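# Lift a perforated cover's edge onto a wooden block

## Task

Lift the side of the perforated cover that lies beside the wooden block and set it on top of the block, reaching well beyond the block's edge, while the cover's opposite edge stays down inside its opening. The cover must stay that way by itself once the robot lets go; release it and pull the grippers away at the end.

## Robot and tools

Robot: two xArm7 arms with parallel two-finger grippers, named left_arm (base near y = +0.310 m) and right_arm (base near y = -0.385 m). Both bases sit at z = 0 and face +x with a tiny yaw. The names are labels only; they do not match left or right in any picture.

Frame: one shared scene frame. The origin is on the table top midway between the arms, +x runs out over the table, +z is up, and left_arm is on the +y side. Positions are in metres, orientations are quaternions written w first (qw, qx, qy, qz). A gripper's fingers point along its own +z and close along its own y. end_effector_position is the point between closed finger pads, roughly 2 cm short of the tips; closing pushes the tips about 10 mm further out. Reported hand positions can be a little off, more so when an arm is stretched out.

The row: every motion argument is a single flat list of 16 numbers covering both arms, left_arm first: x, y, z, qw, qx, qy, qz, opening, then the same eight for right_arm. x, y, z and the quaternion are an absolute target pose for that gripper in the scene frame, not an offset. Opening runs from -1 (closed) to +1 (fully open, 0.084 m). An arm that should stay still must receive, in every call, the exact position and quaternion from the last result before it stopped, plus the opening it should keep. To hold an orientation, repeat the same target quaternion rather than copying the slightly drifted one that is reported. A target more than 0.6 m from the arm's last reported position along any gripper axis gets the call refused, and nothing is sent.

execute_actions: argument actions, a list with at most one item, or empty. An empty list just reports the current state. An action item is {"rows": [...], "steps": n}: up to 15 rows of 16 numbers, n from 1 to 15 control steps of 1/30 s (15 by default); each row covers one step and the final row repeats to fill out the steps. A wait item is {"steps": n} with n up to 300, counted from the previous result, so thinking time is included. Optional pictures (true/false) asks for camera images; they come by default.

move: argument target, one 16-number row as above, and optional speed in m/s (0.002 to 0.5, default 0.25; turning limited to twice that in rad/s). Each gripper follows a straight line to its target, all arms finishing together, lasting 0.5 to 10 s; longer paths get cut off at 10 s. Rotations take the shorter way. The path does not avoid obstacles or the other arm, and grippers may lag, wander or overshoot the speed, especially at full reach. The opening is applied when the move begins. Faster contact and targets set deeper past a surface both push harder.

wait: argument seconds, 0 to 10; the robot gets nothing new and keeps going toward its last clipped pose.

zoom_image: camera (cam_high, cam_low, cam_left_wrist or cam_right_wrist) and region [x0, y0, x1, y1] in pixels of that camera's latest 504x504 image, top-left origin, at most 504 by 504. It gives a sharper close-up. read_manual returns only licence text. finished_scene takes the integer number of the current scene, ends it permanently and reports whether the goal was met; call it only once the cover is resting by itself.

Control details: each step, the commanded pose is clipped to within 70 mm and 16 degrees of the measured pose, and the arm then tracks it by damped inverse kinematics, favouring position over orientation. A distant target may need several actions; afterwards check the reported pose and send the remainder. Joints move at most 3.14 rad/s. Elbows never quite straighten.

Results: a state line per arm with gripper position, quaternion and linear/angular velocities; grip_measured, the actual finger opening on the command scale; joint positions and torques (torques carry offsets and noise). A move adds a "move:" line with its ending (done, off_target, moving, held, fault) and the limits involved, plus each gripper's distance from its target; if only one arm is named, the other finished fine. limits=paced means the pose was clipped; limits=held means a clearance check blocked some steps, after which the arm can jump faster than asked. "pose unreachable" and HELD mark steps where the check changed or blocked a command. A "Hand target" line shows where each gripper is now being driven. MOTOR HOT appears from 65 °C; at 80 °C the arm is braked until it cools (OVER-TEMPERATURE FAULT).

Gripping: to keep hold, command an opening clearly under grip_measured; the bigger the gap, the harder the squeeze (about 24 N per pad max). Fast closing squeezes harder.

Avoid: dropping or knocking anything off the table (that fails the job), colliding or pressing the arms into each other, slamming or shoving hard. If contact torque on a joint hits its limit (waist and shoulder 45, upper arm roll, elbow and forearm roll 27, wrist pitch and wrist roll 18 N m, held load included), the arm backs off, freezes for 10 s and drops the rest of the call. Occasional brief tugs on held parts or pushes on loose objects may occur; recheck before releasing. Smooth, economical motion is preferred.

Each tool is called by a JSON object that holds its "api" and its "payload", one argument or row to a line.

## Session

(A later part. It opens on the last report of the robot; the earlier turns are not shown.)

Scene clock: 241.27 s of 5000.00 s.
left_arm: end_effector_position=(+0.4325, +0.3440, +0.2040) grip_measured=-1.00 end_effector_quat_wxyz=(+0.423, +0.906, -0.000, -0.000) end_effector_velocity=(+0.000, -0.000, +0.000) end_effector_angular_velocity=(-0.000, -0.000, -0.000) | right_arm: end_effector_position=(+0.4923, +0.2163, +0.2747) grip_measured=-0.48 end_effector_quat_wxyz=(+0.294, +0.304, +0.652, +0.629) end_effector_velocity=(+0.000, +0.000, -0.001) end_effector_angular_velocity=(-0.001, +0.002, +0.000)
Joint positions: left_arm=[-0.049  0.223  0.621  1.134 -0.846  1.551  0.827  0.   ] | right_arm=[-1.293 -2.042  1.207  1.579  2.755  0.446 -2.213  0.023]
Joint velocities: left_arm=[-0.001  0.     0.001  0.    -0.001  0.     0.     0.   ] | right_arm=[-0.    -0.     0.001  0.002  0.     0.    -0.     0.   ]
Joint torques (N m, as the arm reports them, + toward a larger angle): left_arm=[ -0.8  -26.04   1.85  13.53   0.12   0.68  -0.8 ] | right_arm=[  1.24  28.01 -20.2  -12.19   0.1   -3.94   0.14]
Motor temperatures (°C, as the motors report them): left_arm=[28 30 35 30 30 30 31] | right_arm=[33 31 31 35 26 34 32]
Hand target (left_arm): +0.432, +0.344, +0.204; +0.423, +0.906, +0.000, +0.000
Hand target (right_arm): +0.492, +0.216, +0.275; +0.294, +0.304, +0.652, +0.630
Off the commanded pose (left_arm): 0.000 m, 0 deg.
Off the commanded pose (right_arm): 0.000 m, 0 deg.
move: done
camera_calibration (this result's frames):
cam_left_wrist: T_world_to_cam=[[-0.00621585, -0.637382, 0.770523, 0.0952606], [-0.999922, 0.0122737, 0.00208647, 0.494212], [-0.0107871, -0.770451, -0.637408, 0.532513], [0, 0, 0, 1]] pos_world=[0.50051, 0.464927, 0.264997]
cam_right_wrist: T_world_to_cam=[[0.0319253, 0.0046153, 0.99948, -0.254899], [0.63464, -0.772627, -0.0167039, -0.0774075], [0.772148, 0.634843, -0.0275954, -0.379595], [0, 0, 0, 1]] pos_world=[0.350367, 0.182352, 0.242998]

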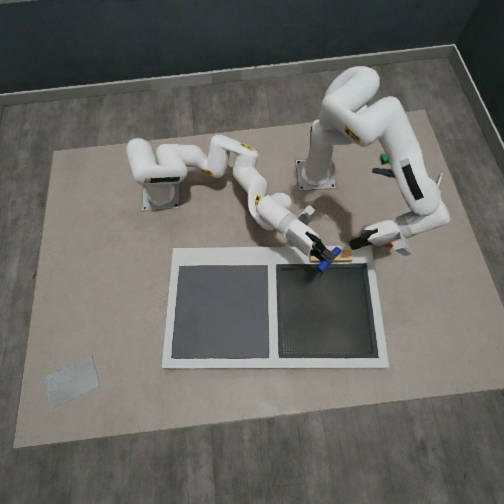

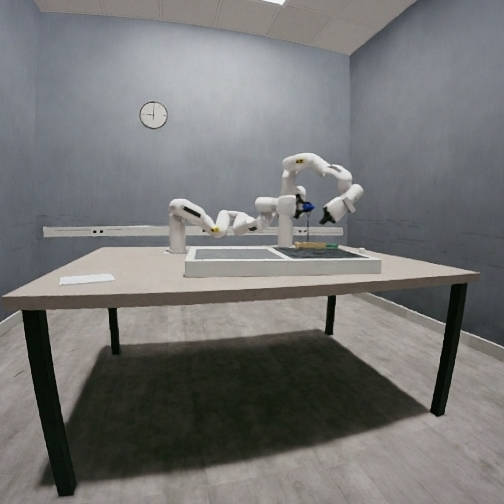

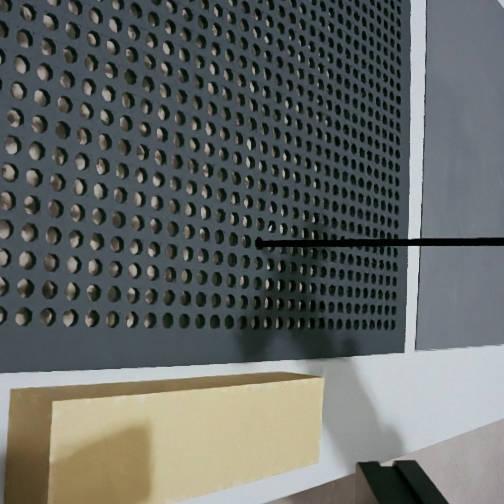

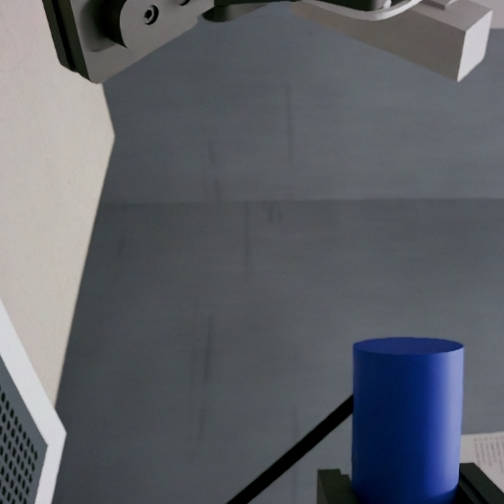

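{"api": "move", "payload": {
  "target": [0.3825,0.496,0.196,0.5736,0.8192,0,0,-1, 0.4922,0.2164,0.315,0.2936,0.3040,0.6519,0.6296,-1],
  "speed": 0.06
}}

Scene clock: 249.93 s of 5000.00 s.
left_arm: end_effector_position=(+0.3826, +0.4959, +0.1963) grip_measured=-1.00 end_effector_quat_wxyz=(+0.573, +0.819, -0.000, +0.001) end_effector_velocity=(+0.002, -0.002, +0.002) end_effector_angular_velocity=(-0.004, -0.005, -0.010) | right_arm: end_effector_position=(+0.4923, +0.2163, +0.3148) grip_measured=-0.48 end_effector_quat_wxyz=(+0.294, +0.304, +0.652, +0.629) end_effector_velocity=(-0.001, +0.002, -0.002) end_effector_angular_velocity=(-0.002, +0.002, +0.004)
Joint positions: left_arm=[ 0.455  0.682  0.62   1.556 -0.925  2.152  1.141  0.   ] | right_arm=[-1.301 -1.969  1.18   1.568  2.683  0.496 -2.207  0.023]
Joint velocities: left_arm=[-0.001  0.002 -0.006  0.008 -0.001  0.006 -0.     0.   ] | right_arm=[ 0.002 -0.001  0.001  0.002 -0.     0.001  0.    -0.   ]
Joint torques (N m, as the arm reports them, + toward a larger angle): left_arm=[ -0.59 -36.02   4.84  11.28  -0.01   1.97  -0.76] | right_arm=[  1.91  28.79 -20.96 -11.03   0.11  -3.84   0.13]
Motor temperatures (°C, as the motors report them): left_arm=[28 30 35 30 30 30 31] | right_arm=[33 31 32 35 26 34 32]
Hand target (left_arm): +0.382, +0.496, +0.196; +0.573, +0.819, +0.000, +0.001
Hand target (right_arm): +0.492, +0.216, +0.315; +0.294, +0.304, +0.652, +0.630
Off the commanded pose (left_arm): 0.000 m, 0 deg.
Off the commanded pose (right_arm): 0.000 m, 0 deg.
After step 90, 2.47 s passed at rest.
move: done
camera_calibration (this result's frames):
cam_left_wrist: T_world_to_cam=[[-0.00726384, -0.335717, 0.941935, 0.0148747], [-0.999929, 0.0113527, -0.00366482, 0.444074], [-0.00946319, -0.941895, -0.335776, 0.669413], [0, 0, 0, 1]] pos_world=[0.450485, 0.630468, 0.212389]
cam_right_wrist: T_world_to_cam=[[0.031864, 0.00444651, 0.999482, -0.294917], [0.634595, -0.772663, -0.0167938, -0.0766096], [0.772188, 0.634801, -0.0274419, -0.378527], [0, 0, 0, 1]] pos_world=[0.350308, 0.182408, 0.28309]

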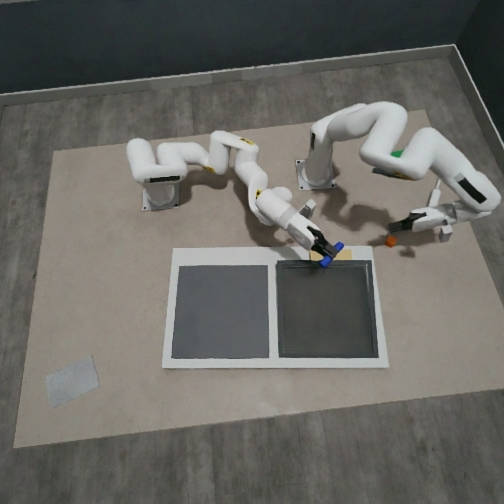

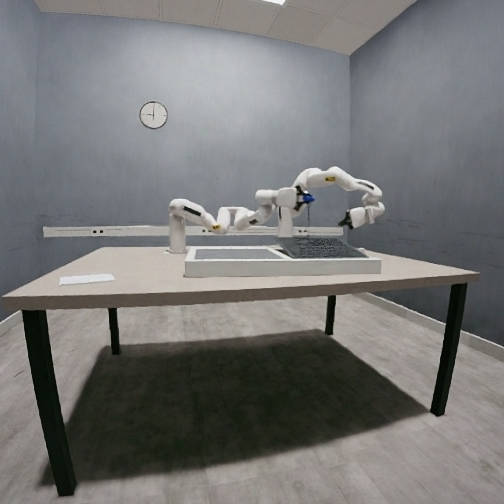

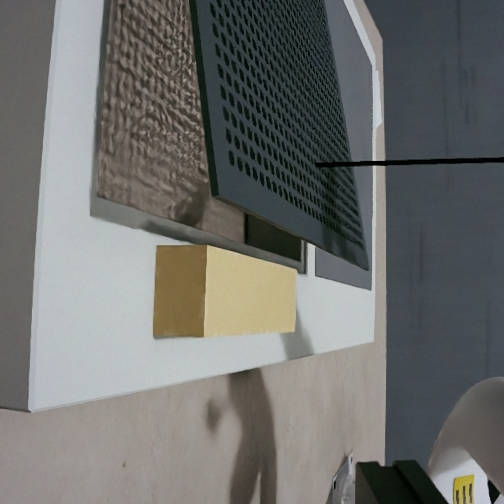

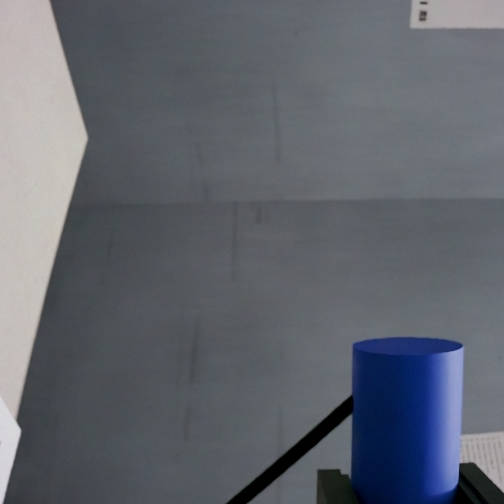

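{"api": "move", "payload": {
  "target": [0.3825,0.496,0.196,0.5736,0.8192,0,0,-1, 0.4574,0.2201,0.303,0.2936,0.3040,0.6519,0.6296,-1],
  "speed": 0.015
}}

Scene clock: 256.07 s of 5000.00 s.
left_arm: end_effector_position=(+0.3825, +0.4960, +0.1960) grip_measured=-1.00 end_effector_quat_wxyz=(+0.574, +0.819, +0.000, +0.000) end_effector_velocity=(-0.000, +0.000, -0.000) end_effector_angular_velocity=(+0.001, +0.000, +0.000) | right_arm: end_effector_position=(+0.4573, +0.2203, +0.3031) grip_measured=-0.48 end_effector_quat_wxyz=(+0.293, +0.304, +0.652, +0.630) end_effector_velocity=(+0.000, -0.001, +0.001) end_effector_angular_velocity=(+0.003, +0.000, -0.002)
Joint positions: left_arm=[ 0.455  0.684  0.619  1.557 -0.924  2.153  1.14   0.   ] | right_arm=[-1.192 -1.998  1.221  1.496  2.645  0.47  -2.173  0.023]
Joint velocities: left_arm=[-0.001  0.     0.001  0.    -0.     0.     0.     0.   ] | right_arm=[ 0.001  0.001  0.    -0.002  0.    -0.     0.001 -0.   ]
Joint torques (N m, as the arm reports them, + toward a larger angle): left_arm=[ -0.79 -35.9    4.74  11.52   0.02   1.83  -0.75] | right_arm=[  1.47  26.65 -21.24 -11.24  -0.06  -4.17   0.17]
Motor temperatures (°C, as the motors report them): left_arm=[28 31 35 30 30 30 31] | right_arm=[33 31 32 35 26 34 32]
Hand target (left_arm): +0.383, +0.496, +0.196; +0.574, +0.819, +0.000, +0.000
Hand target (right_arm): +0.457, +0.220, +0.303; +0.294, +0.304, +0.652, +0.630
Off the commanded pose (left_arm): 0.000 m, 0 deg.
Off the commanded pose (right_arm): 0.000 m, 0 deg.
After step 90, 0.40 s passed at rest.
move: done
camera_calibration (this result's frames):
cam_left_wrist: T_world_to_cam=[[-0.00621436, -0.335395, 0.942057, 0.0145893], [-0.999923, 0.0122415, -0.00223782, 0.443231], [-0.0107816, -0.941998, -0.335445, 0.669885], [0, 0, 0, 1]] pos_world=[0.45051, 0.630498, 0.211957]
cam_right_wrist: T_world_to_cam=[[0.0314266, 0.00416633, 0.999497, -0.281914], [0.635153, -0.772205, -0.0167519, -0.051932], [0.771747, 0.63536, -0.026914, -0.354409], [0, 0, 0, 1]] pos_world=[0.315359, 0.18625, 0.271364]

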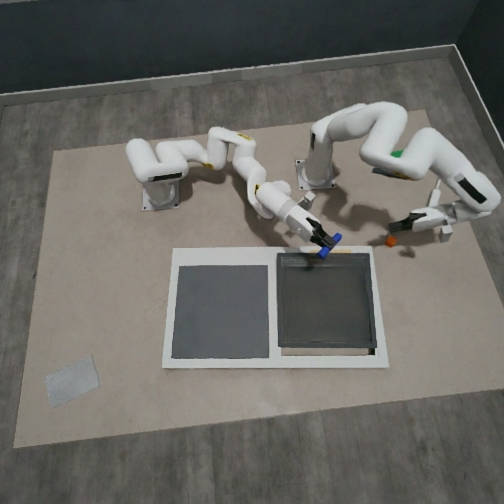

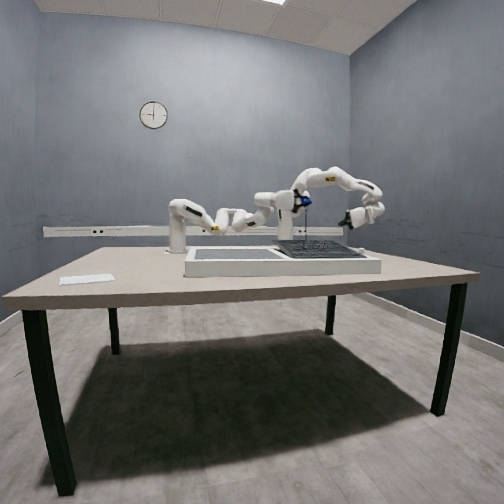

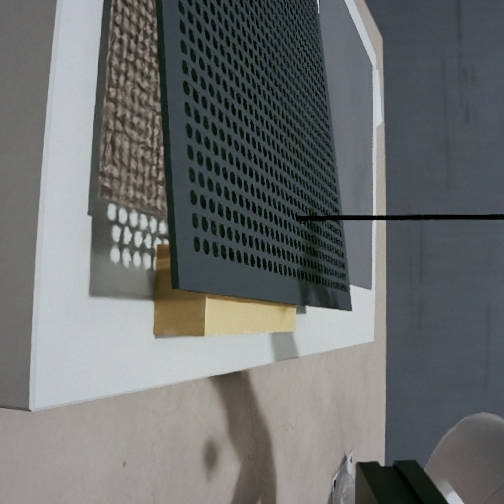

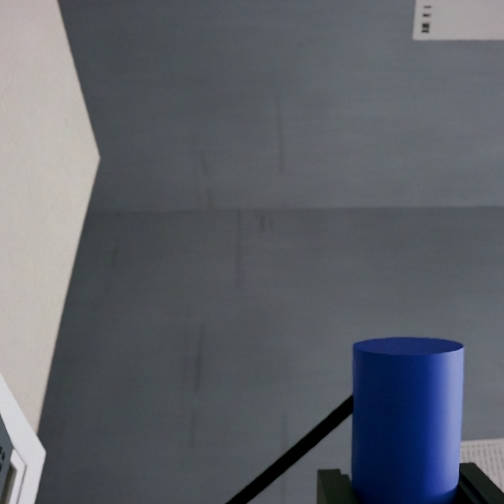

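{"api": "move", "payload": {
  "target": [0.40,0.36,0.229,0.4226,0.9063,0,0,-1, 0.4574,0.2201,0.2873,0.2936,0.3040,0.6519,0.6296,-1],
  "speed": 0.05
}}

{"api": "zoom_image", "payload": {
  "camera": "cam_high",
  "region": [260, 230, 400, 370]
}}

Scene clock: 264.17 s of 5000.00 s.
left_arm: end_effector_position=(+0.3999, +0.3600, +0.2287) grip_measured=-1.00 end_effector_quat_wxyz=(+0.423, +0.906, -0.000, -0.001) end_effector_velocity=(-0.000, +0.001, -0.001) end_effector_angular_velocity=(+0.003, +0.002, +0.004) | right_arm: end_effector_position=(+0.4574, +0.2201, +0.2873) grip_measured=-0.48 end_effector_quat_wxyz=(+0.294, +0.304, +0.652, +0.630) end_effector_velocity=(+0.000, -0.000, -0.000) end_effector_angular_velocity=(+0.002, +0.002, +0.000)
Joint positions: left_arm=[-0.029  0.111  0.649  1.083 -0.761  1.588  0.807  0.   ] | right_arm=[-1.188 -2.027  1.233  1.5    2.671  0.451 -2.172  0.023]
Joint velocities: left_arm=[-0.001 -0.002  0.001 -0.003  0.002 -0.005 -0.003  0.   ] | right_arm=[ 0.     0.001  0.001  0.     0.002  0.     0.    -0.   ]
Joint torques (N m, as the arm reports them, + toward a larger angle): left_arm=[ -1.12 -22.75   0.8   13.69  -0.12   0.62  -0.8 ] | right_arm=[ -0.11  21.93 -14.17  -9.01  -0.34  -1.67  -0.02]
Motor temperatures (°C, as the motors report them): left_arm=[28 31 35 30 30 30 31] | right_arm=[33 31 32 35 26 34 32]
Hand target (left_arm): +0.400, +0.360, +0.229; +0.423, +0.906, -0.000, -0.001
Hand target (right_arm): +0.457, +0.220, +0.287; +0.294, +0.304, +0.652, +0.630
Off the commanded pose (left_arm): 0.000 m, 0 deg.
Off the commanded pose (right_arm): 0.000 m, 0 deg.
After step 90, 1.30 s passed at rest.
move: done
camera_calibration (this result's frames):
cam_left_wrist: T_world_to_cam=[[-0.0059063, -0.637329, 0.770569, 0.0861283], [-0.999906, 0.0133096, 0.00334406, 0.460699], [-0.0123872, -0.770477, -0.637348, 0.560862], [0, 0, 0, 1]] pos_world=[0.468112, 0.480892, 0.289556]
cam_right_wrist: T_world_to_cam=[[0.031496, 0.00434289, 0.999494, -0.266204], [0.634919, -0.772399, -0.0166514, -0.0522517], [0.771936, 0.635123, -0.0270849, -0.354791], [0, 0, 0, 1]] pos_world=[0.315436, 0.186133, 0.25559]

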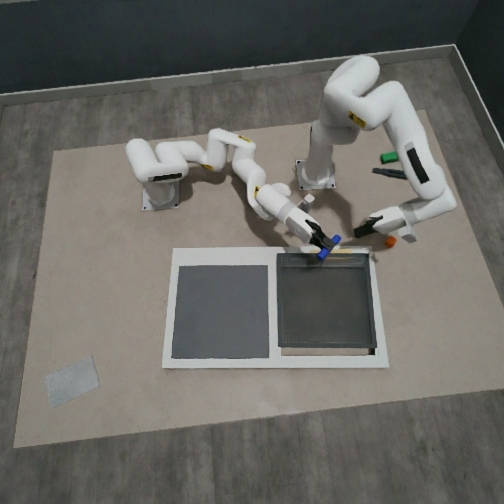

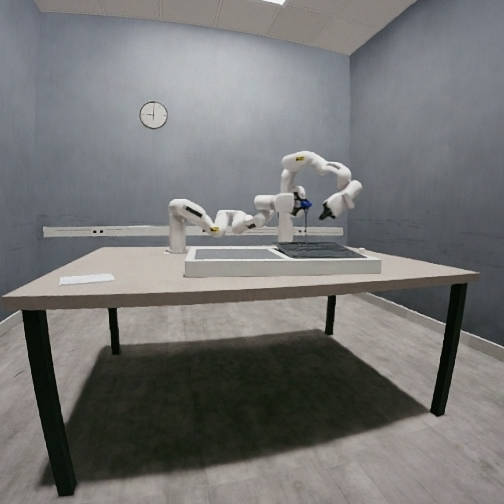

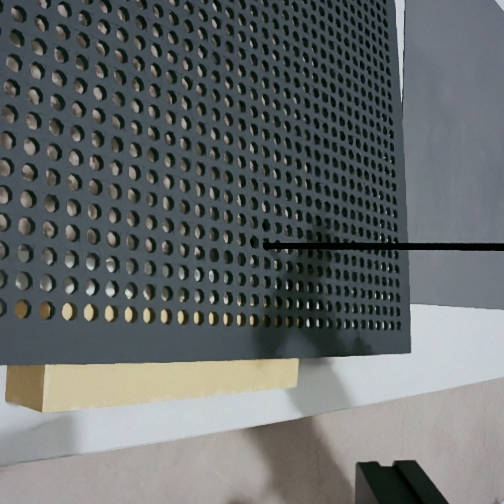

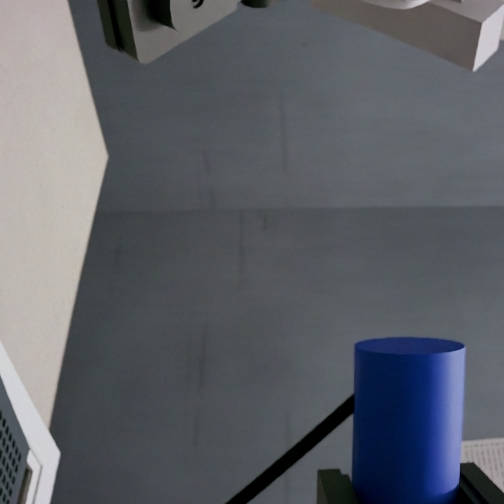

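Region (260, 230, 400, 370) of cam_high's 504x504 image, scaled by 3.600, with more detail than that image has.

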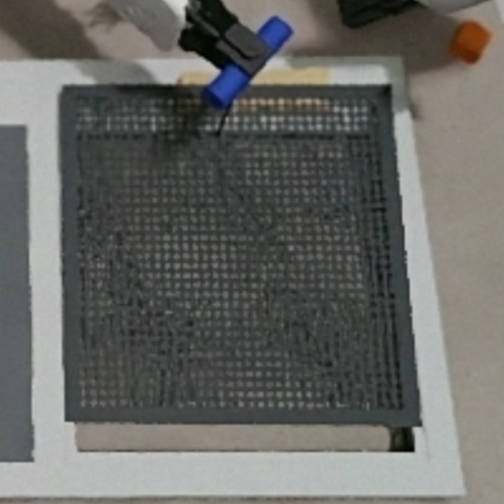

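{"api": "move", "payload": {
  "target": [0.40,0.36,0.229,0.4226,0.9063,0,0,-1, 0.4911,0.2023,0.2845,0.2288,0.3716,0.6435,0.6287,-1],
  "speed": 0.04
}}

{"api": "move", "payload": {
  "target": [0.40,0.36,0.229,0.4226,0.9063,0,0,-1, 0.5208,0.1818,0.2752,0.1681,0.4361,0.6229,0.6273,-1],
  "speed": 0.04
}}

{"api": "move", "payload": {
  "target": [0.40,0.36,0.229,0.4226,0.9063,0,0,-1, 0.5478,0.1612,0.2623,0.1093,0.4995,0.5953,0.6197,-1],
  "speed": 0.04
}}

{"api": "zoom_image", "payload": {
  "camera": "cam_left_wrist",
  "region": [215, 190, 335, 310]
}}

Scene clock: 273.07 s of 5000.00 s.
left_arm: end_effector_position=(+0.4000, +0.3600, +0.2290) grip_measured=-1.00 end_effector_quat_wxyz=(+0.423, +0.906, -0.000, -0.000) end_effector_velocity=(-0.000, +0.000, +0.000) end_effector_angular_velocity=(+0.000, +0.000, +0.001) | right_arm: end_effector_position=(+0.4912, +0.2021, +0.2845) grip_measured=-0.48 end_effector_quat_wxyz=(+0.229, +0.372, +0.644, +0.629) end_effector_velocity=(-0.001, +0.001, -0.000) end_effector_angular_velocity=(+0.000, +0.001, +0.002)
Joint positions: left_arm=[-0.03   0.109  0.649  1.082 -0.761  1.587  0.807  0.   ] | right_arm=[-1.231 -1.932  1.277  1.494  2.677  0.541 -2.111  0.023]
Joint velocities: left_arm=[-0.001  0.     0.001  0.     0.    -0.    -0.     0.   ] | right_arm=[ 0.001  0.001  0.     0.001 -0.001  0.001  0.001 -0.   ]
Joint torques (N m, as the arm reports them, + toward a larger angle): left_arm=[ -0.77 -22.68   0.8   13.79   0.05   0.77  -0.86] | right_arm=[ -0.27  21.97 -15.16  -7.93  -0.6   -1.8   -0.02]
Motor temperatures (°C, as the motors report them): left_arm=[28 31 35 30 30 30 31] | right_arm=[33 31 32 35 26 34 32]
Hand target (left_arm): +0.400, +0.360, +0.229; +0.423, +0.906, -0.000, +0.000
Hand target (right_arm): +0.491, +0.202, +0.284; +0.229, +0.372, +0.644, +0.629
Off the commanded pose (left_arm): 0.000 m, 0 deg.
Off the commanded pose (right_arm): 0.000 m, 0 deg.
After step 90, 3.27 s passed at rest.
move: done
camera_calibration (this result's frames):
cam_left_wrist: T_world_to_cam=[[-0.00621842, -0.637387, 0.770518, 0.0859979], [-0.999922, 0.0122778, 0.00208664, 0.461463], [-0.0107903, -0.770446, -0.637414, 0.560425], [0, 0, 0, 1]] pos_world=[0.46801, 0.480925, 0.289997]
cam_right_wrist: T_world_to_cam=[[0.195171, -0.0846146, 0.977112, -0.320357], [0.608332, -0.771028, -0.188278, -0.0260537], [0.769312, 0.631155, -0.0990088, -0.346959], [0, 0, 0, 1]] pos_world=[0.345293, 0.17179, 0.273767]

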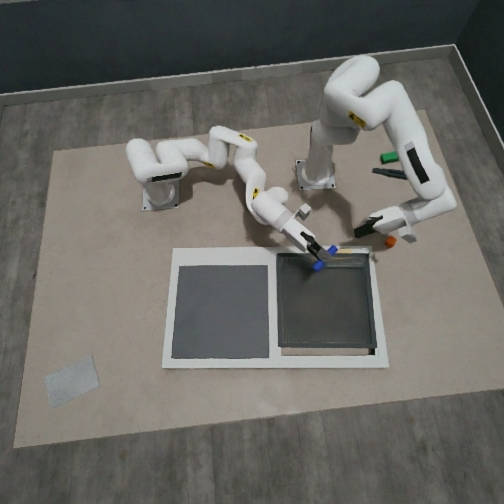

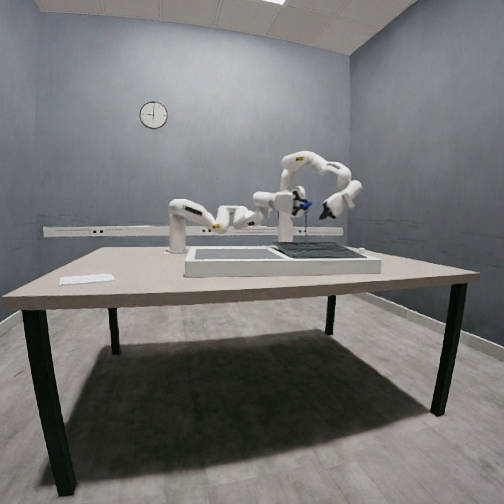

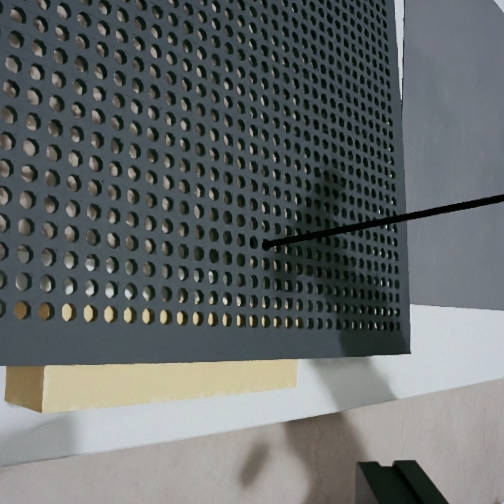

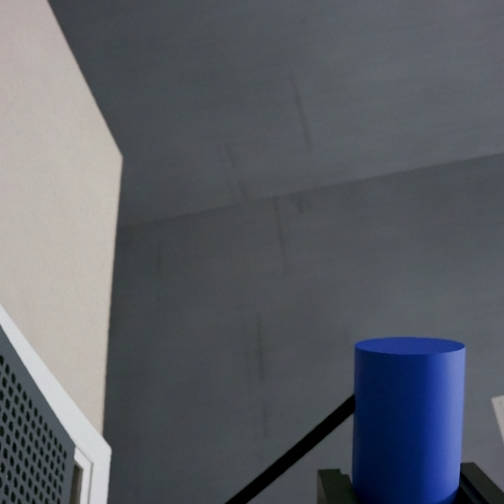

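Scene clock: 275.60 s of 5000.00 s.
left_arm: end_effector_position=(+0.4000, +0.3600, +0.2290) grip_measured=-1.00 end_effector_quat_wxyz=(+0.423, +0.906, -0.000, +0.000) end_effector_velocity=(-0.000, +0.001, +0.000) end_effector_angular_velocity=(+0.000, -0.000, +0.002) | right_arm: end_effector_position=(+0.5208, +0.1817, +0.2751) grip_measured=-0.48 end_effector_quat_wxyz=(+0.168, +0.436, +0.623, +0.627) end_effector_velocity=(-0.000, +0.001, +0.000) end_effector_angular_velocity=(+0.000, +0.000, +0.001)
Joint positions: left_arm=[-0.03   0.109  0.649  1.082 -0.761  1.587  0.807  0.   ] | right_arm=[-1.271 -1.855  1.328  1.488  2.689  0.605 -2.044  0.023]
Joint velocities: left_arm=[ 0.    -0.     0.002  0.     0.    -0.     0.     0.   ] | right_arm=[-0.001 -0.    -0.001  0.001  0.001  0.001  0.001 -0.   ]
Joint torques (N m, as the arm reports them, + toward a larger angle): left_arm=[ -0.65 -22.85   0.83  13.89   0.05   0.65  -0.75] | right_arm=[ -0.59  21.18 -15.8   -7.15  -0.58  -1.84  -0.44]
Motor temperatures (°C, as the motors report them): left_arm=[28 31 35 30 30 30 31] | right_arm=[33 31 32 35 26 34 32]
Hand target (left_arm): +0.400, +0.360, +0.229; +0.423, +0.906, -0.000, +0.000
Hand target (right_arm): +0.521, +0.182, +0.275; +0.168, +0.436, +0.623, +0.627
Off the commanded pose (left_arm): 0.000 m, 0 deg.
Off the commanded pose (right_arm): 0.000 m, 0 deg.
move: done
camera_calibration (this result's frames):
cam_left_wrist: T_world_to_cam=[[-0.00621595, -0.637382, 0.770523, 0.0859937], [-0.999922, 0.0122738, 0.00208639, 0.461466], [-0.0107871, -0.770451, -0.637408, 0.560425], [0, 0, 0, 1]] pos_world=[0.46801, 0.480927, 0.289997]
cam_right_wrist: T_world_to_cam=[[0.336141, -0.184835, 0.923496, -0.359216], [0.550141, -0.757341, -0.351824, 0.0112679], [0.764431, 0.626316, -0.152888, -0.33954], [0, 0, 0, 1]] pos_world=[0.374103, 0.154797, 0.283787]

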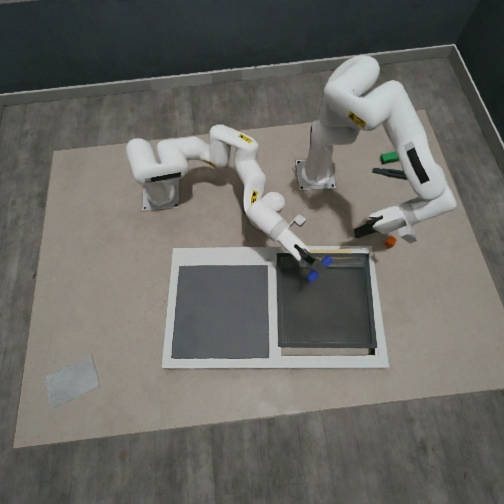

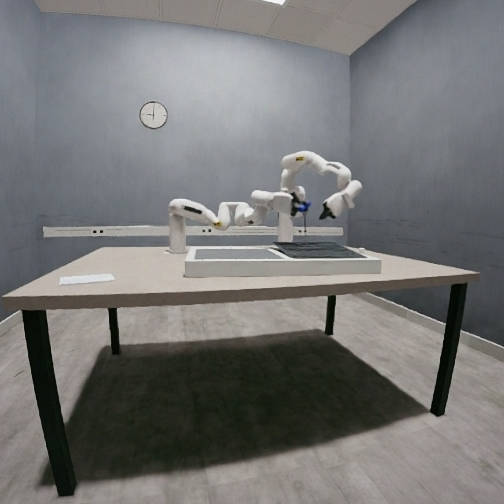

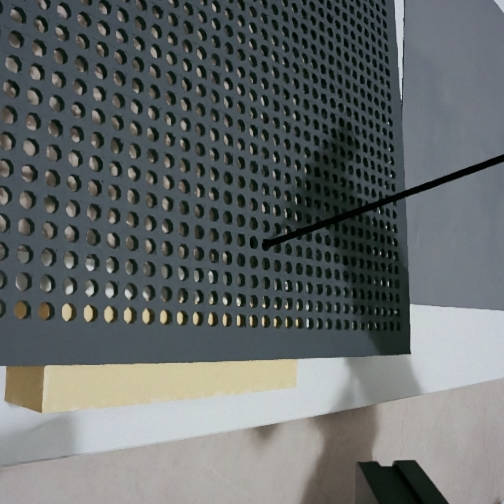

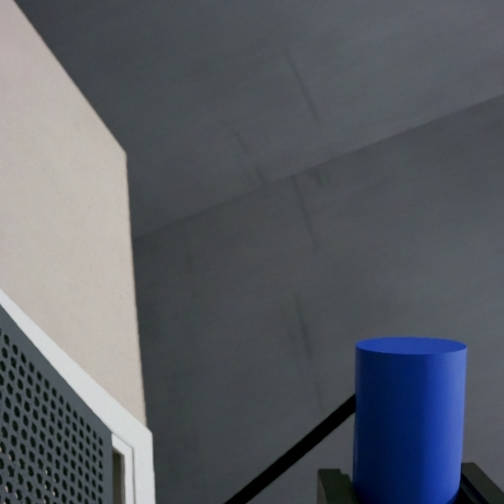

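Scene clock: 278.13 s of 5000.00 s.
left_arm: end_effector_position=(+0.4000, +0.3600, +0.2290) grip_measured=-1.00 end_effector_quat_wxyz=(+0.423, +0.906, +0.000, +0.000) end_effector_velocity=(+0.000, -0.002, -0.000) end_effector_angular_velocity=(-0.000, +0.000, -0.004) | right_arm: end_effector_position=(+0.5478, +0.1610, +0.2623) grip_measured=-0.48 end_effector_quat_wxyz=(+0.109, +0.500, +0.595, +0.620) end_effector_velocity=(-0.000, +0.001, +0.001) end_effector_angular_velocity=(+0.003, +0.001, +0.001)
Joint positions: left_arm=[-0.03   0.109  0.649  1.082 -0.761  1.587  0.807  0.   ] | right_arm=[-1.314 -1.78   1.382  1.489  2.682  0.659 -1.964  0.023]
Joint velocities: left_arm=[-0.001 -0.    -0.003 -0.     0.     0.     0.     0.   ] | right_arm=[ 0.001  0.002  0.    -0.     0.001  0.     0.001 -0.   ]
Joint torques (N m, as the arm reports them, + toward a larger angle): left_arm=[ -1.06 -22.99   0.97  13.7   -0.04   0.64  -0.81] | right_arm=[ -0.95  21.21 -16.17  -5.75  -0.69  -1.96  -0.58]
Motor temperatures (°C, as the motors report them): left_arm=[28 31 35 30 30 30 31] | right_arm=[33 31 32 35 26 34 32]
Hand target (left_arm): +0.400, +0.360, +0.229; +0.423, +0.906, -0.000, +0.000
Hand target (right_arm): +0.548, +0.161, +0.262; +0.109, +0.500, +0.595, +0.620
Off the commanded pose (left_arm): 0.000 m, 0 deg.
Off the commanded pose (right_arm): 0.000 m, 0 deg.
move: done
camera_calibration (this result's frames):
cam_left_wrist: T_world_to_cam=[[-0.00621575, -0.637382, 0.770523, 0.0859936], [-0.999923, 0.0122735, 0.00208641, 0.461466], [-0.0107868, -0.770451, -0.637408, 0.560425], [0, 0, 0, 1]] pos_world=[0.46801, 0.480927, 0.289997]
cam_right_wrist: T_world_to_cam=[[0.461533, -0.284244, 0.840353, -0.391112], [0.461917, -0.731735, -0.501196, 0.0595797], [0.757377, 0.619492, -0.206423, -0.330229], [0, 0, 0, 1]] pos_world=[0.403098, 0.137, 0.290366]

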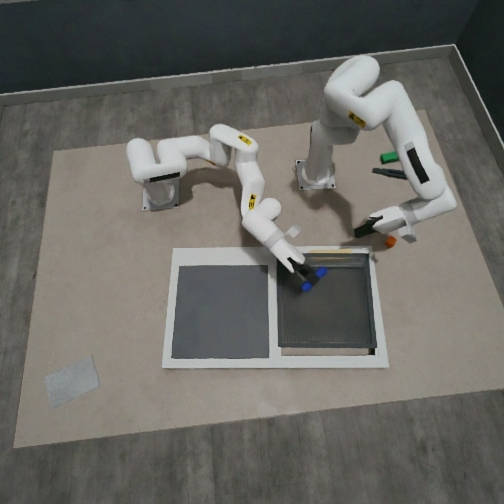

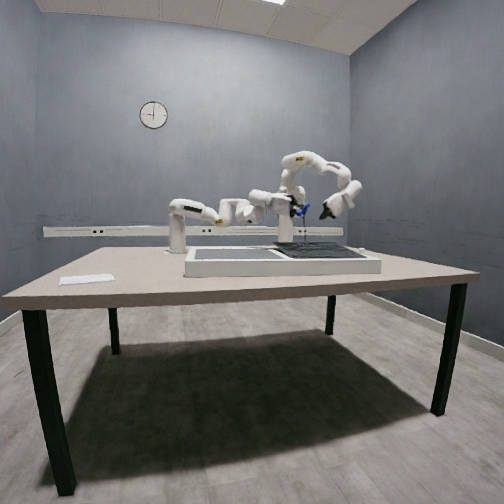

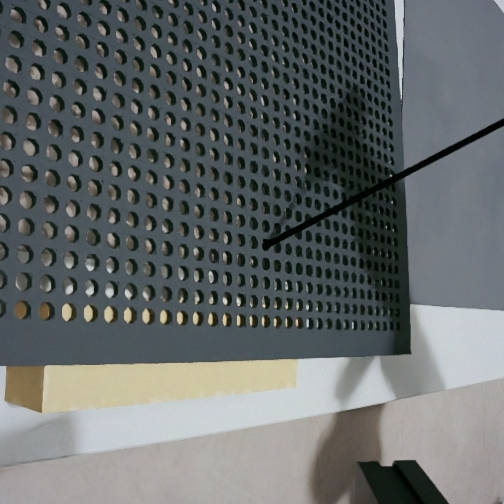

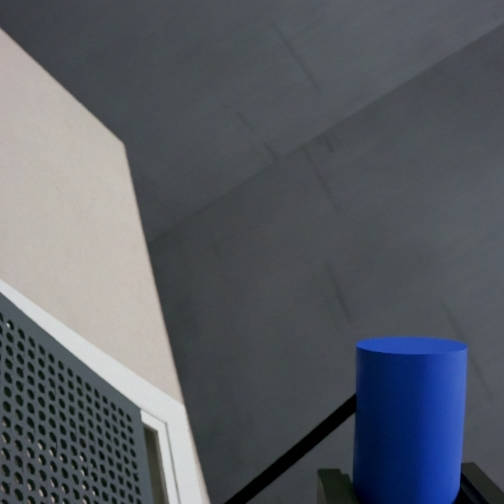

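Region (215, 190, 335, 310) of cam_left_wrist's 504x504 image, scaled by 4.200, with more detail than that image has.

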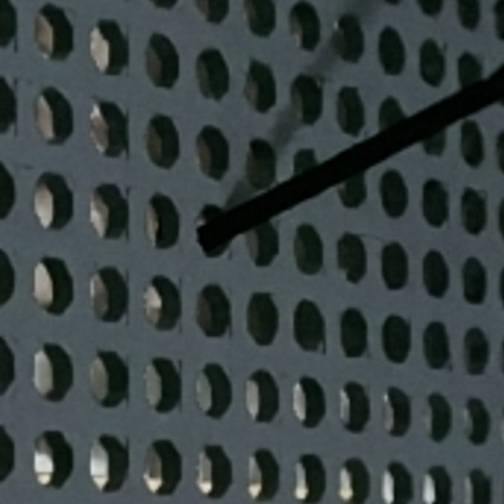

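{"api": "move", "payload": {
  "target": [0.40,0.36,0.229,0.4226,0.9063,0,0,-1, 0.5713,0.1424,0.2444,0.0531,0.5610,0.5610,0.6065,-1],
  "speed": 0.03
}}

{"api": "move", "payload": {
  "target": [0.40,0.36,0.229,0.4226,0.9063,0,0,-1, 0.5827,0.1187,0.2209,0,0.6078,0.5100,0.6088,-1],
  "speed": 0.03
}}

{"api": "zoom_image", "payload": {
  "camera": "cam_left_wrist",
  "region": [215, 190, 335, 310]
}}

Scene clock: 286.00 s of 5000.00 s.
left_arm: end_effector_position=(+0.4000, +0.3600, +0.2290) grip_measured=-1.00 end_effector_quat_wxyz=(+0.423, +0.906, +0.000, +0.000) end_effector_velocity=(+0.000, -0.000, +0.000) end_effector_angular_velocity=(-0.001, -0.001, -0.000) | right_arm: end_effector_position=(+0.5712, +0.1424, +0.2441) grip_measured=-0.48 end_effector_quat_wxyz=(+0.053, +0.561, +0.561, +0.606) end_effector_velocity=(+0.000, -0.000, +0.000) end_effector_angular_velocity=(+0.001, +0.002, -0.001)
Joint positions: left_arm=[-0.03   0.109  0.649  1.082 -0.761  1.587  0.807  0.   ] | right_arm=[-1.36  -1.71   1.442  1.5    2.663  0.697 -1.872  0.023]
Joint velocities: left_arm=[ 0.001  0.    -0.002  0.    -0.001 -0.     0.     0.   ] | right_arm=[-0.001  0.002  0.001  0.    -0.002 -0.     0.002  0.   ]
Joint torques (N m, as the arm reports them, + toward a larger angle): left_arm=[ -1.08 -22.9    0.77  13.84  -0.03   0.68  -0.67] | right_arm=[ -0.79  21.35 -16.92  -4.51  -0.27  -2.09  -0.18]
Motor temperatures (°C, as the motors report them): left_arm=[28 30 35 30 30 30 31] | right_arm=[33 31 32 35 26 34 32]
Hand target (left_arm): +0.400, +0.360, +0.229; +0.423, +0.906, +0.000, +0.000
Hand target (right_arm): +0.571, +0.142, +0.244; +0.053, +0.561, +0.561, +0.606
Off the commanded pose (left_arm): 0.000 m, 0 deg.
Off the commanded pose (right_arm): 0.000 m, 0 deg.
After step 90, 1.60 s passed at rest.
move: done
camera_calibration (this result's frames):
cam_left_wrist: T_world_to_cam=[[-0.00621576, -0.637381, 0.770523, 0.0859936], [-0.999922, 0.0122736, 0.00208648, 0.461466], [-0.010787, -0.770451, -0.637408, 0.560425], [0, 0, 0, 1]] pos_world=[0.46801, 0.480927, 0.289997]
cam_right_wrist: T_world_to_cam=[[0.565818, -0.380799, 0.731329, -0.411093], [0.348296, -0.693562, -0.630604, 0.117088], [0.747355, 0.611526, -0.259799, -0.320282], [0, 0, 0, 1]] pos_world=[0.431187, 0.120525, 0.291271]

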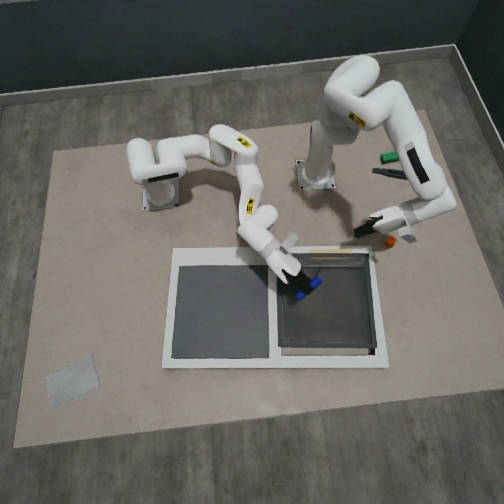

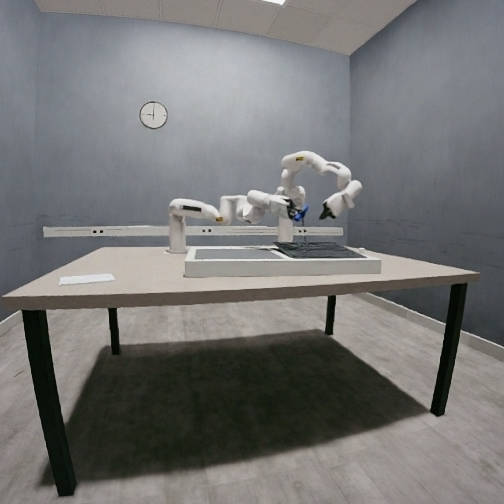

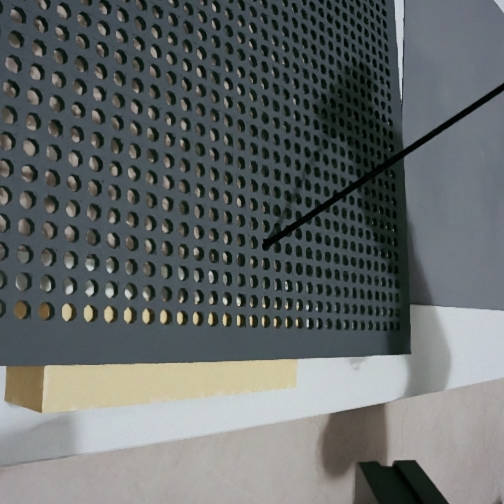

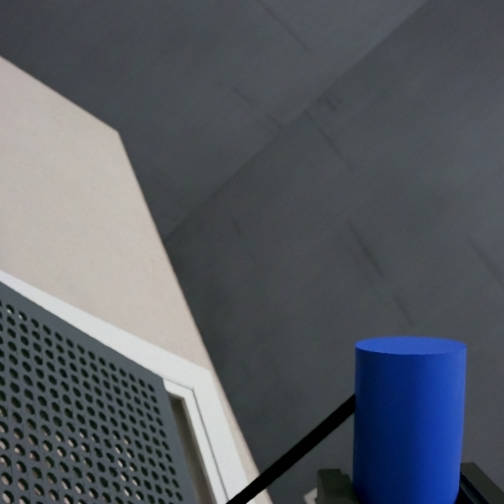

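Scene clock: 289.13 s of 5000.00 s.
left_arm: end_effector_position=(+0.4000, +0.3600, +0.2290) grip_measured=-1.00 end_effector_quat_wxyz=(+0.423, +0.906, +0.000, -0.000) end_effector_velocity=(+0.000, +0.000, -0.000) end_effector_angular_velocity=(-0.000, +0.000, +0.001) | right_arm: end_effector_position=(+0.5816, +0.1204, +0.2275) grip_measured=-0.46 end_effector_quat_wxyz=(+0.001, +0.604, +0.510, +0.612) end_effector_velocity=(-0.000, +0.000, +0.000) end_effector_angular_velocity=(+0.003, +0.001, -0.000)
Joint positions: left_arm=[-0.03   0.109  0.649  1.082 -0.761  1.587  0.807  0.   ] | right_arm=[-1.366 -1.698  1.489  1.457  2.745  0.718 -1.813  0.024]
Joint velocities: left_arm=[ 0.001  0.    -0.001 -0.    -0.     0.    -0.     0.   ] | right_arm=[-0.001 -0.018 -0.012 -0.002  0.005  0.007  0.019  0.   ]
Joint torques (N m, as the arm reports them, + toward a larger angle): left_arm=[ -0.87 -22.75   0.81  13.62   0.02   0.69  -0.88] | right_arm=[-12.69  12.99  -2.62 -12.81  -2.52  -3.18   0.76]
Motor temperatures (°C, as the motors report them): left_arm=[28 30 35 30 30 30 31] | right_arm=[33 31 31 35 26 34 32]
Hand target (left_arm): +0.400, +0.360, +0.229; +0.423, +0.906, -0.000, -0.000
Hand target (right_arm): +0.583, +0.119, +0.221; -0.000, +0.608, +0.510, +0.609
Off the commanded pose (left_arm): 0.000 m, 0 deg.
Off the commanded pose (right_arm): 0.007 m, 1 deg.
move: off_target (right_arm)
camera_calibration (this result's frames):
cam_left_wrist: T_world_to_cam=[[-0.00621577, -0.637381, 0.770523, 0.0859935], [-0.999922, 0.0122737, 0.00208652, 0.461466], [-0.010787, -0.770451, -0.637408, 0.560425], [0, 0, 0, 1]] pos_world=[0.46801, 0.480927, 0.289997]
cam_right_wrist: T_world_to_cam=[[0.61392, -0.494143, 0.615569, -0.401248], [0.252822, -0.615656, -0.746357, 0.16025], [0.747786, 0.613833, -0.253033, -0.320956], [0, 0, 0, 1]] pos_world=[0.445826, 0.0973979, 0.285387]

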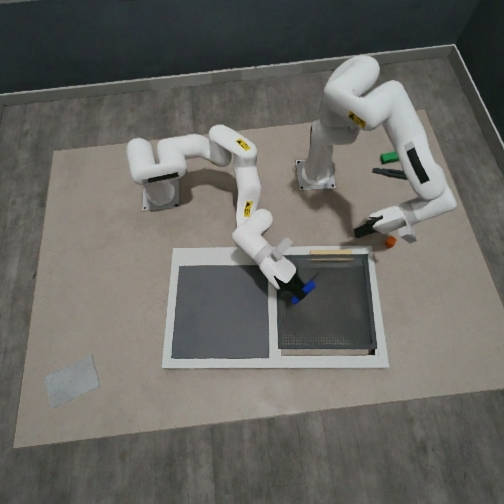

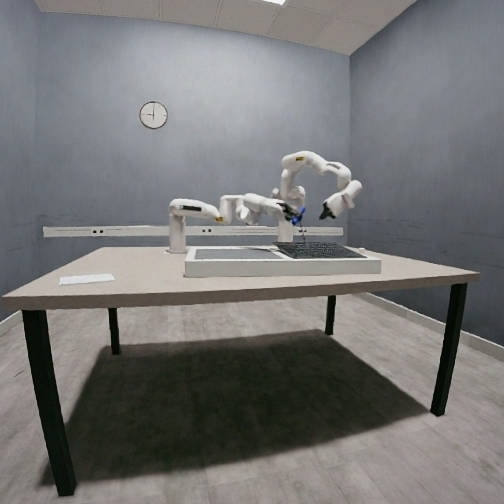

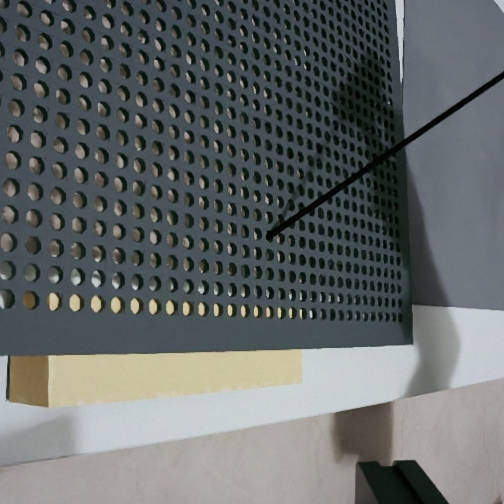

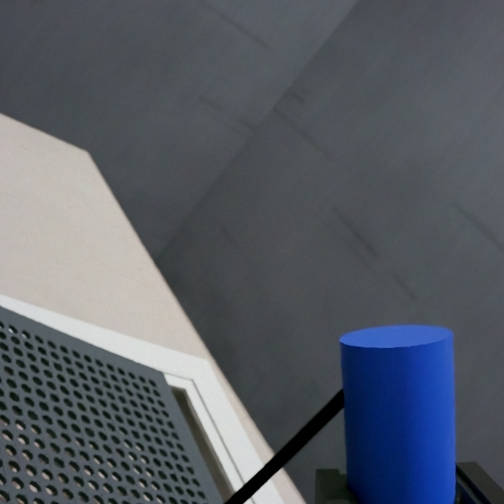

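Region (215, 190, 335, 310) of cam_left_wrist's 504x504 image, scaled by 4.200, with more detail than that image has.

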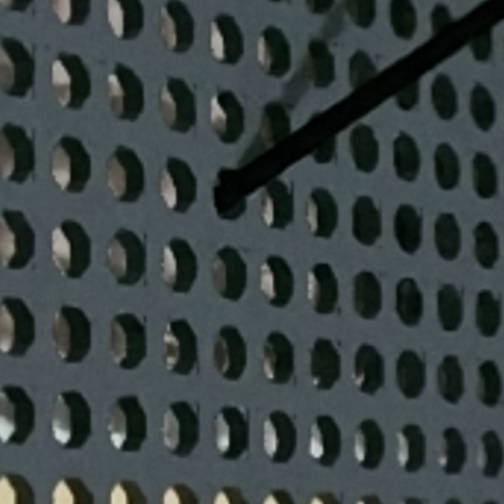

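{"api": "move", "payload": {
  "target": [0.40,0.36,0.229,0.4226,0.9063,0,0,-1, 0.5765,0.138,0.2435,0.0531,0.5610,0.5610,0.6065,-1],
  "speed": 0.03
}}

{"api": "zoom_image", "payload": {
  "camera": "cam_left_wrist",
  "region": [215, 180, 335, 300]
}}

Scene clock: 296.90 s of 5000.00 s.
left_arm: end_effector_position=(+0.4000, +0.3600, +0.2290) grip_measured=-1.00 end_effector_quat_wxyz=(+0.423, +0.906, -0.000, +0.000) end_effector_velocity=(-0.000, +0.001, -0.000) end_effector_angular_velocity=(+0.000, +0.000, +0.003) | right_arm: end_effector_position=(+0.5765, +0.1381, +0.2435) grip_measured=-0.48 end_effector_quat_wxyz=(+0.053, +0.561, +0.561, +0.607) end_effector_velocity=(-0.001, +0.001, +0.001) end_effector_angular_velocity=(-0.001, -0.001, +0.002)
Joint positions: left_arm=[-0.03   0.109  0.649  1.082 -0.761  1.587  0.807  0.   ] | right_arm=[-1.375 -1.73   1.428  1.498  2.678  0.714 -1.863  0.023]
Joint velocities: left_arm=[ 0.     0.     0.002  0.     0.    -0.    -0.     0.   ] | right_arm=[ 0.001  0.001 -0.001  0.001 -0.001  0.    -0.001 -0.   ]
Joint torques (N m, as the arm reports them, + toward a larger angle): left_arm=[ -0.97 -23.04   0.85  13.81   0.05   0.75  -0.82] | right_arm=[ -0.52  21.61 -16.69  -4.58  -0.43  -1.78  -0.3 ]
Motor temperatures (°C, as the motors report them): left_arm=[28 30 35 30 30 30 31] | right_arm=[33 31 31 35 26 34 32]
Hand target (left_arm): +0.400, +0.360, +0.229; +0.423, +0.906, +0.000, -0.000
Hand target (right_arm): +0.577, +0.138, +0.244; +0.053, +0.561, +0.561, +0.607
Off the commanded pose (left_arm): 0.000 m, 0 deg.
Off the commanded pose (right_arm): 0.000 m, 0 deg.
After step 90, 1.73 s passed at rest.
move: done
camera_calibration (this result's frames):
cam_left_wrist: T_world_to_cam=[[-0.00621596, -0.637381, 0.770523, 0.0859935], [-0.999922, 0.0122738, 0.0020864, 0.461466], [-0.0107871, -0.770451, -0.637408, 0.560425], [0, 0, 0, 1]] pos_world=[0.46801, 0.480927, 0.289997]
cam_right_wrist: T_world_to_cam=[[0.565305, -0.381819, 0.731194, -0.41485], [0.348199, -0.693123, -0.631141, 0.112046], [0.747789, 0.611388, -0.258877, -0.322183], [0, 0, 0, 1]] pos_world=[0.436427, 0.116242, 0.290647]

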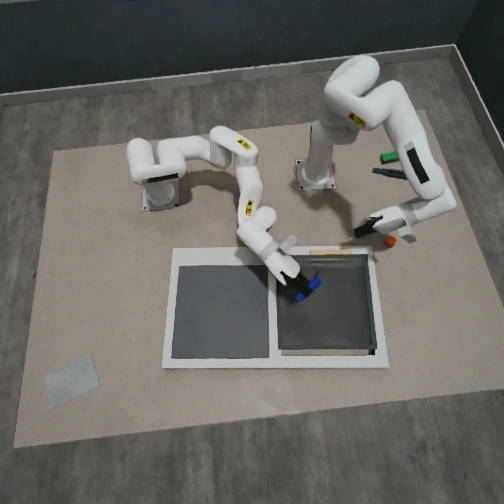

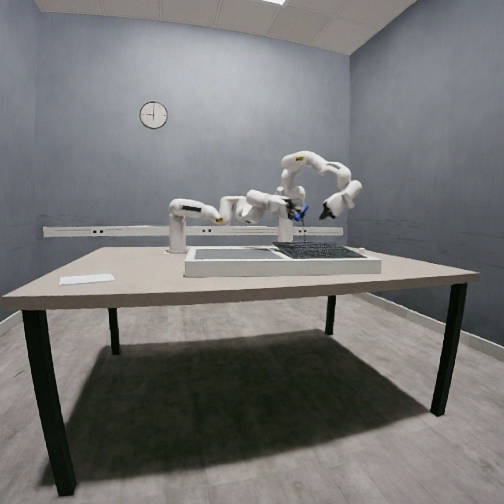

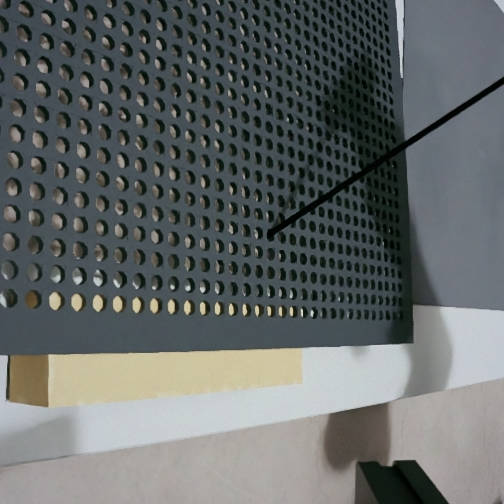

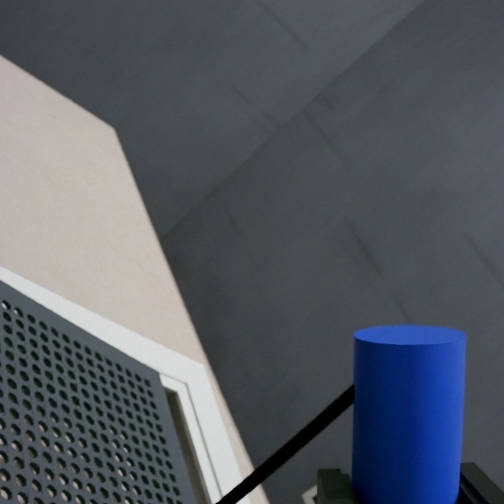

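Region (215, 180, 335, 300) of cam_left_wrist's 504x504 image, scaled by 4.200, with more detail than that image has.

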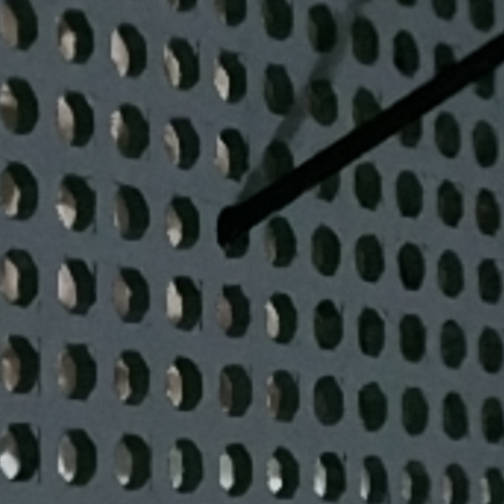

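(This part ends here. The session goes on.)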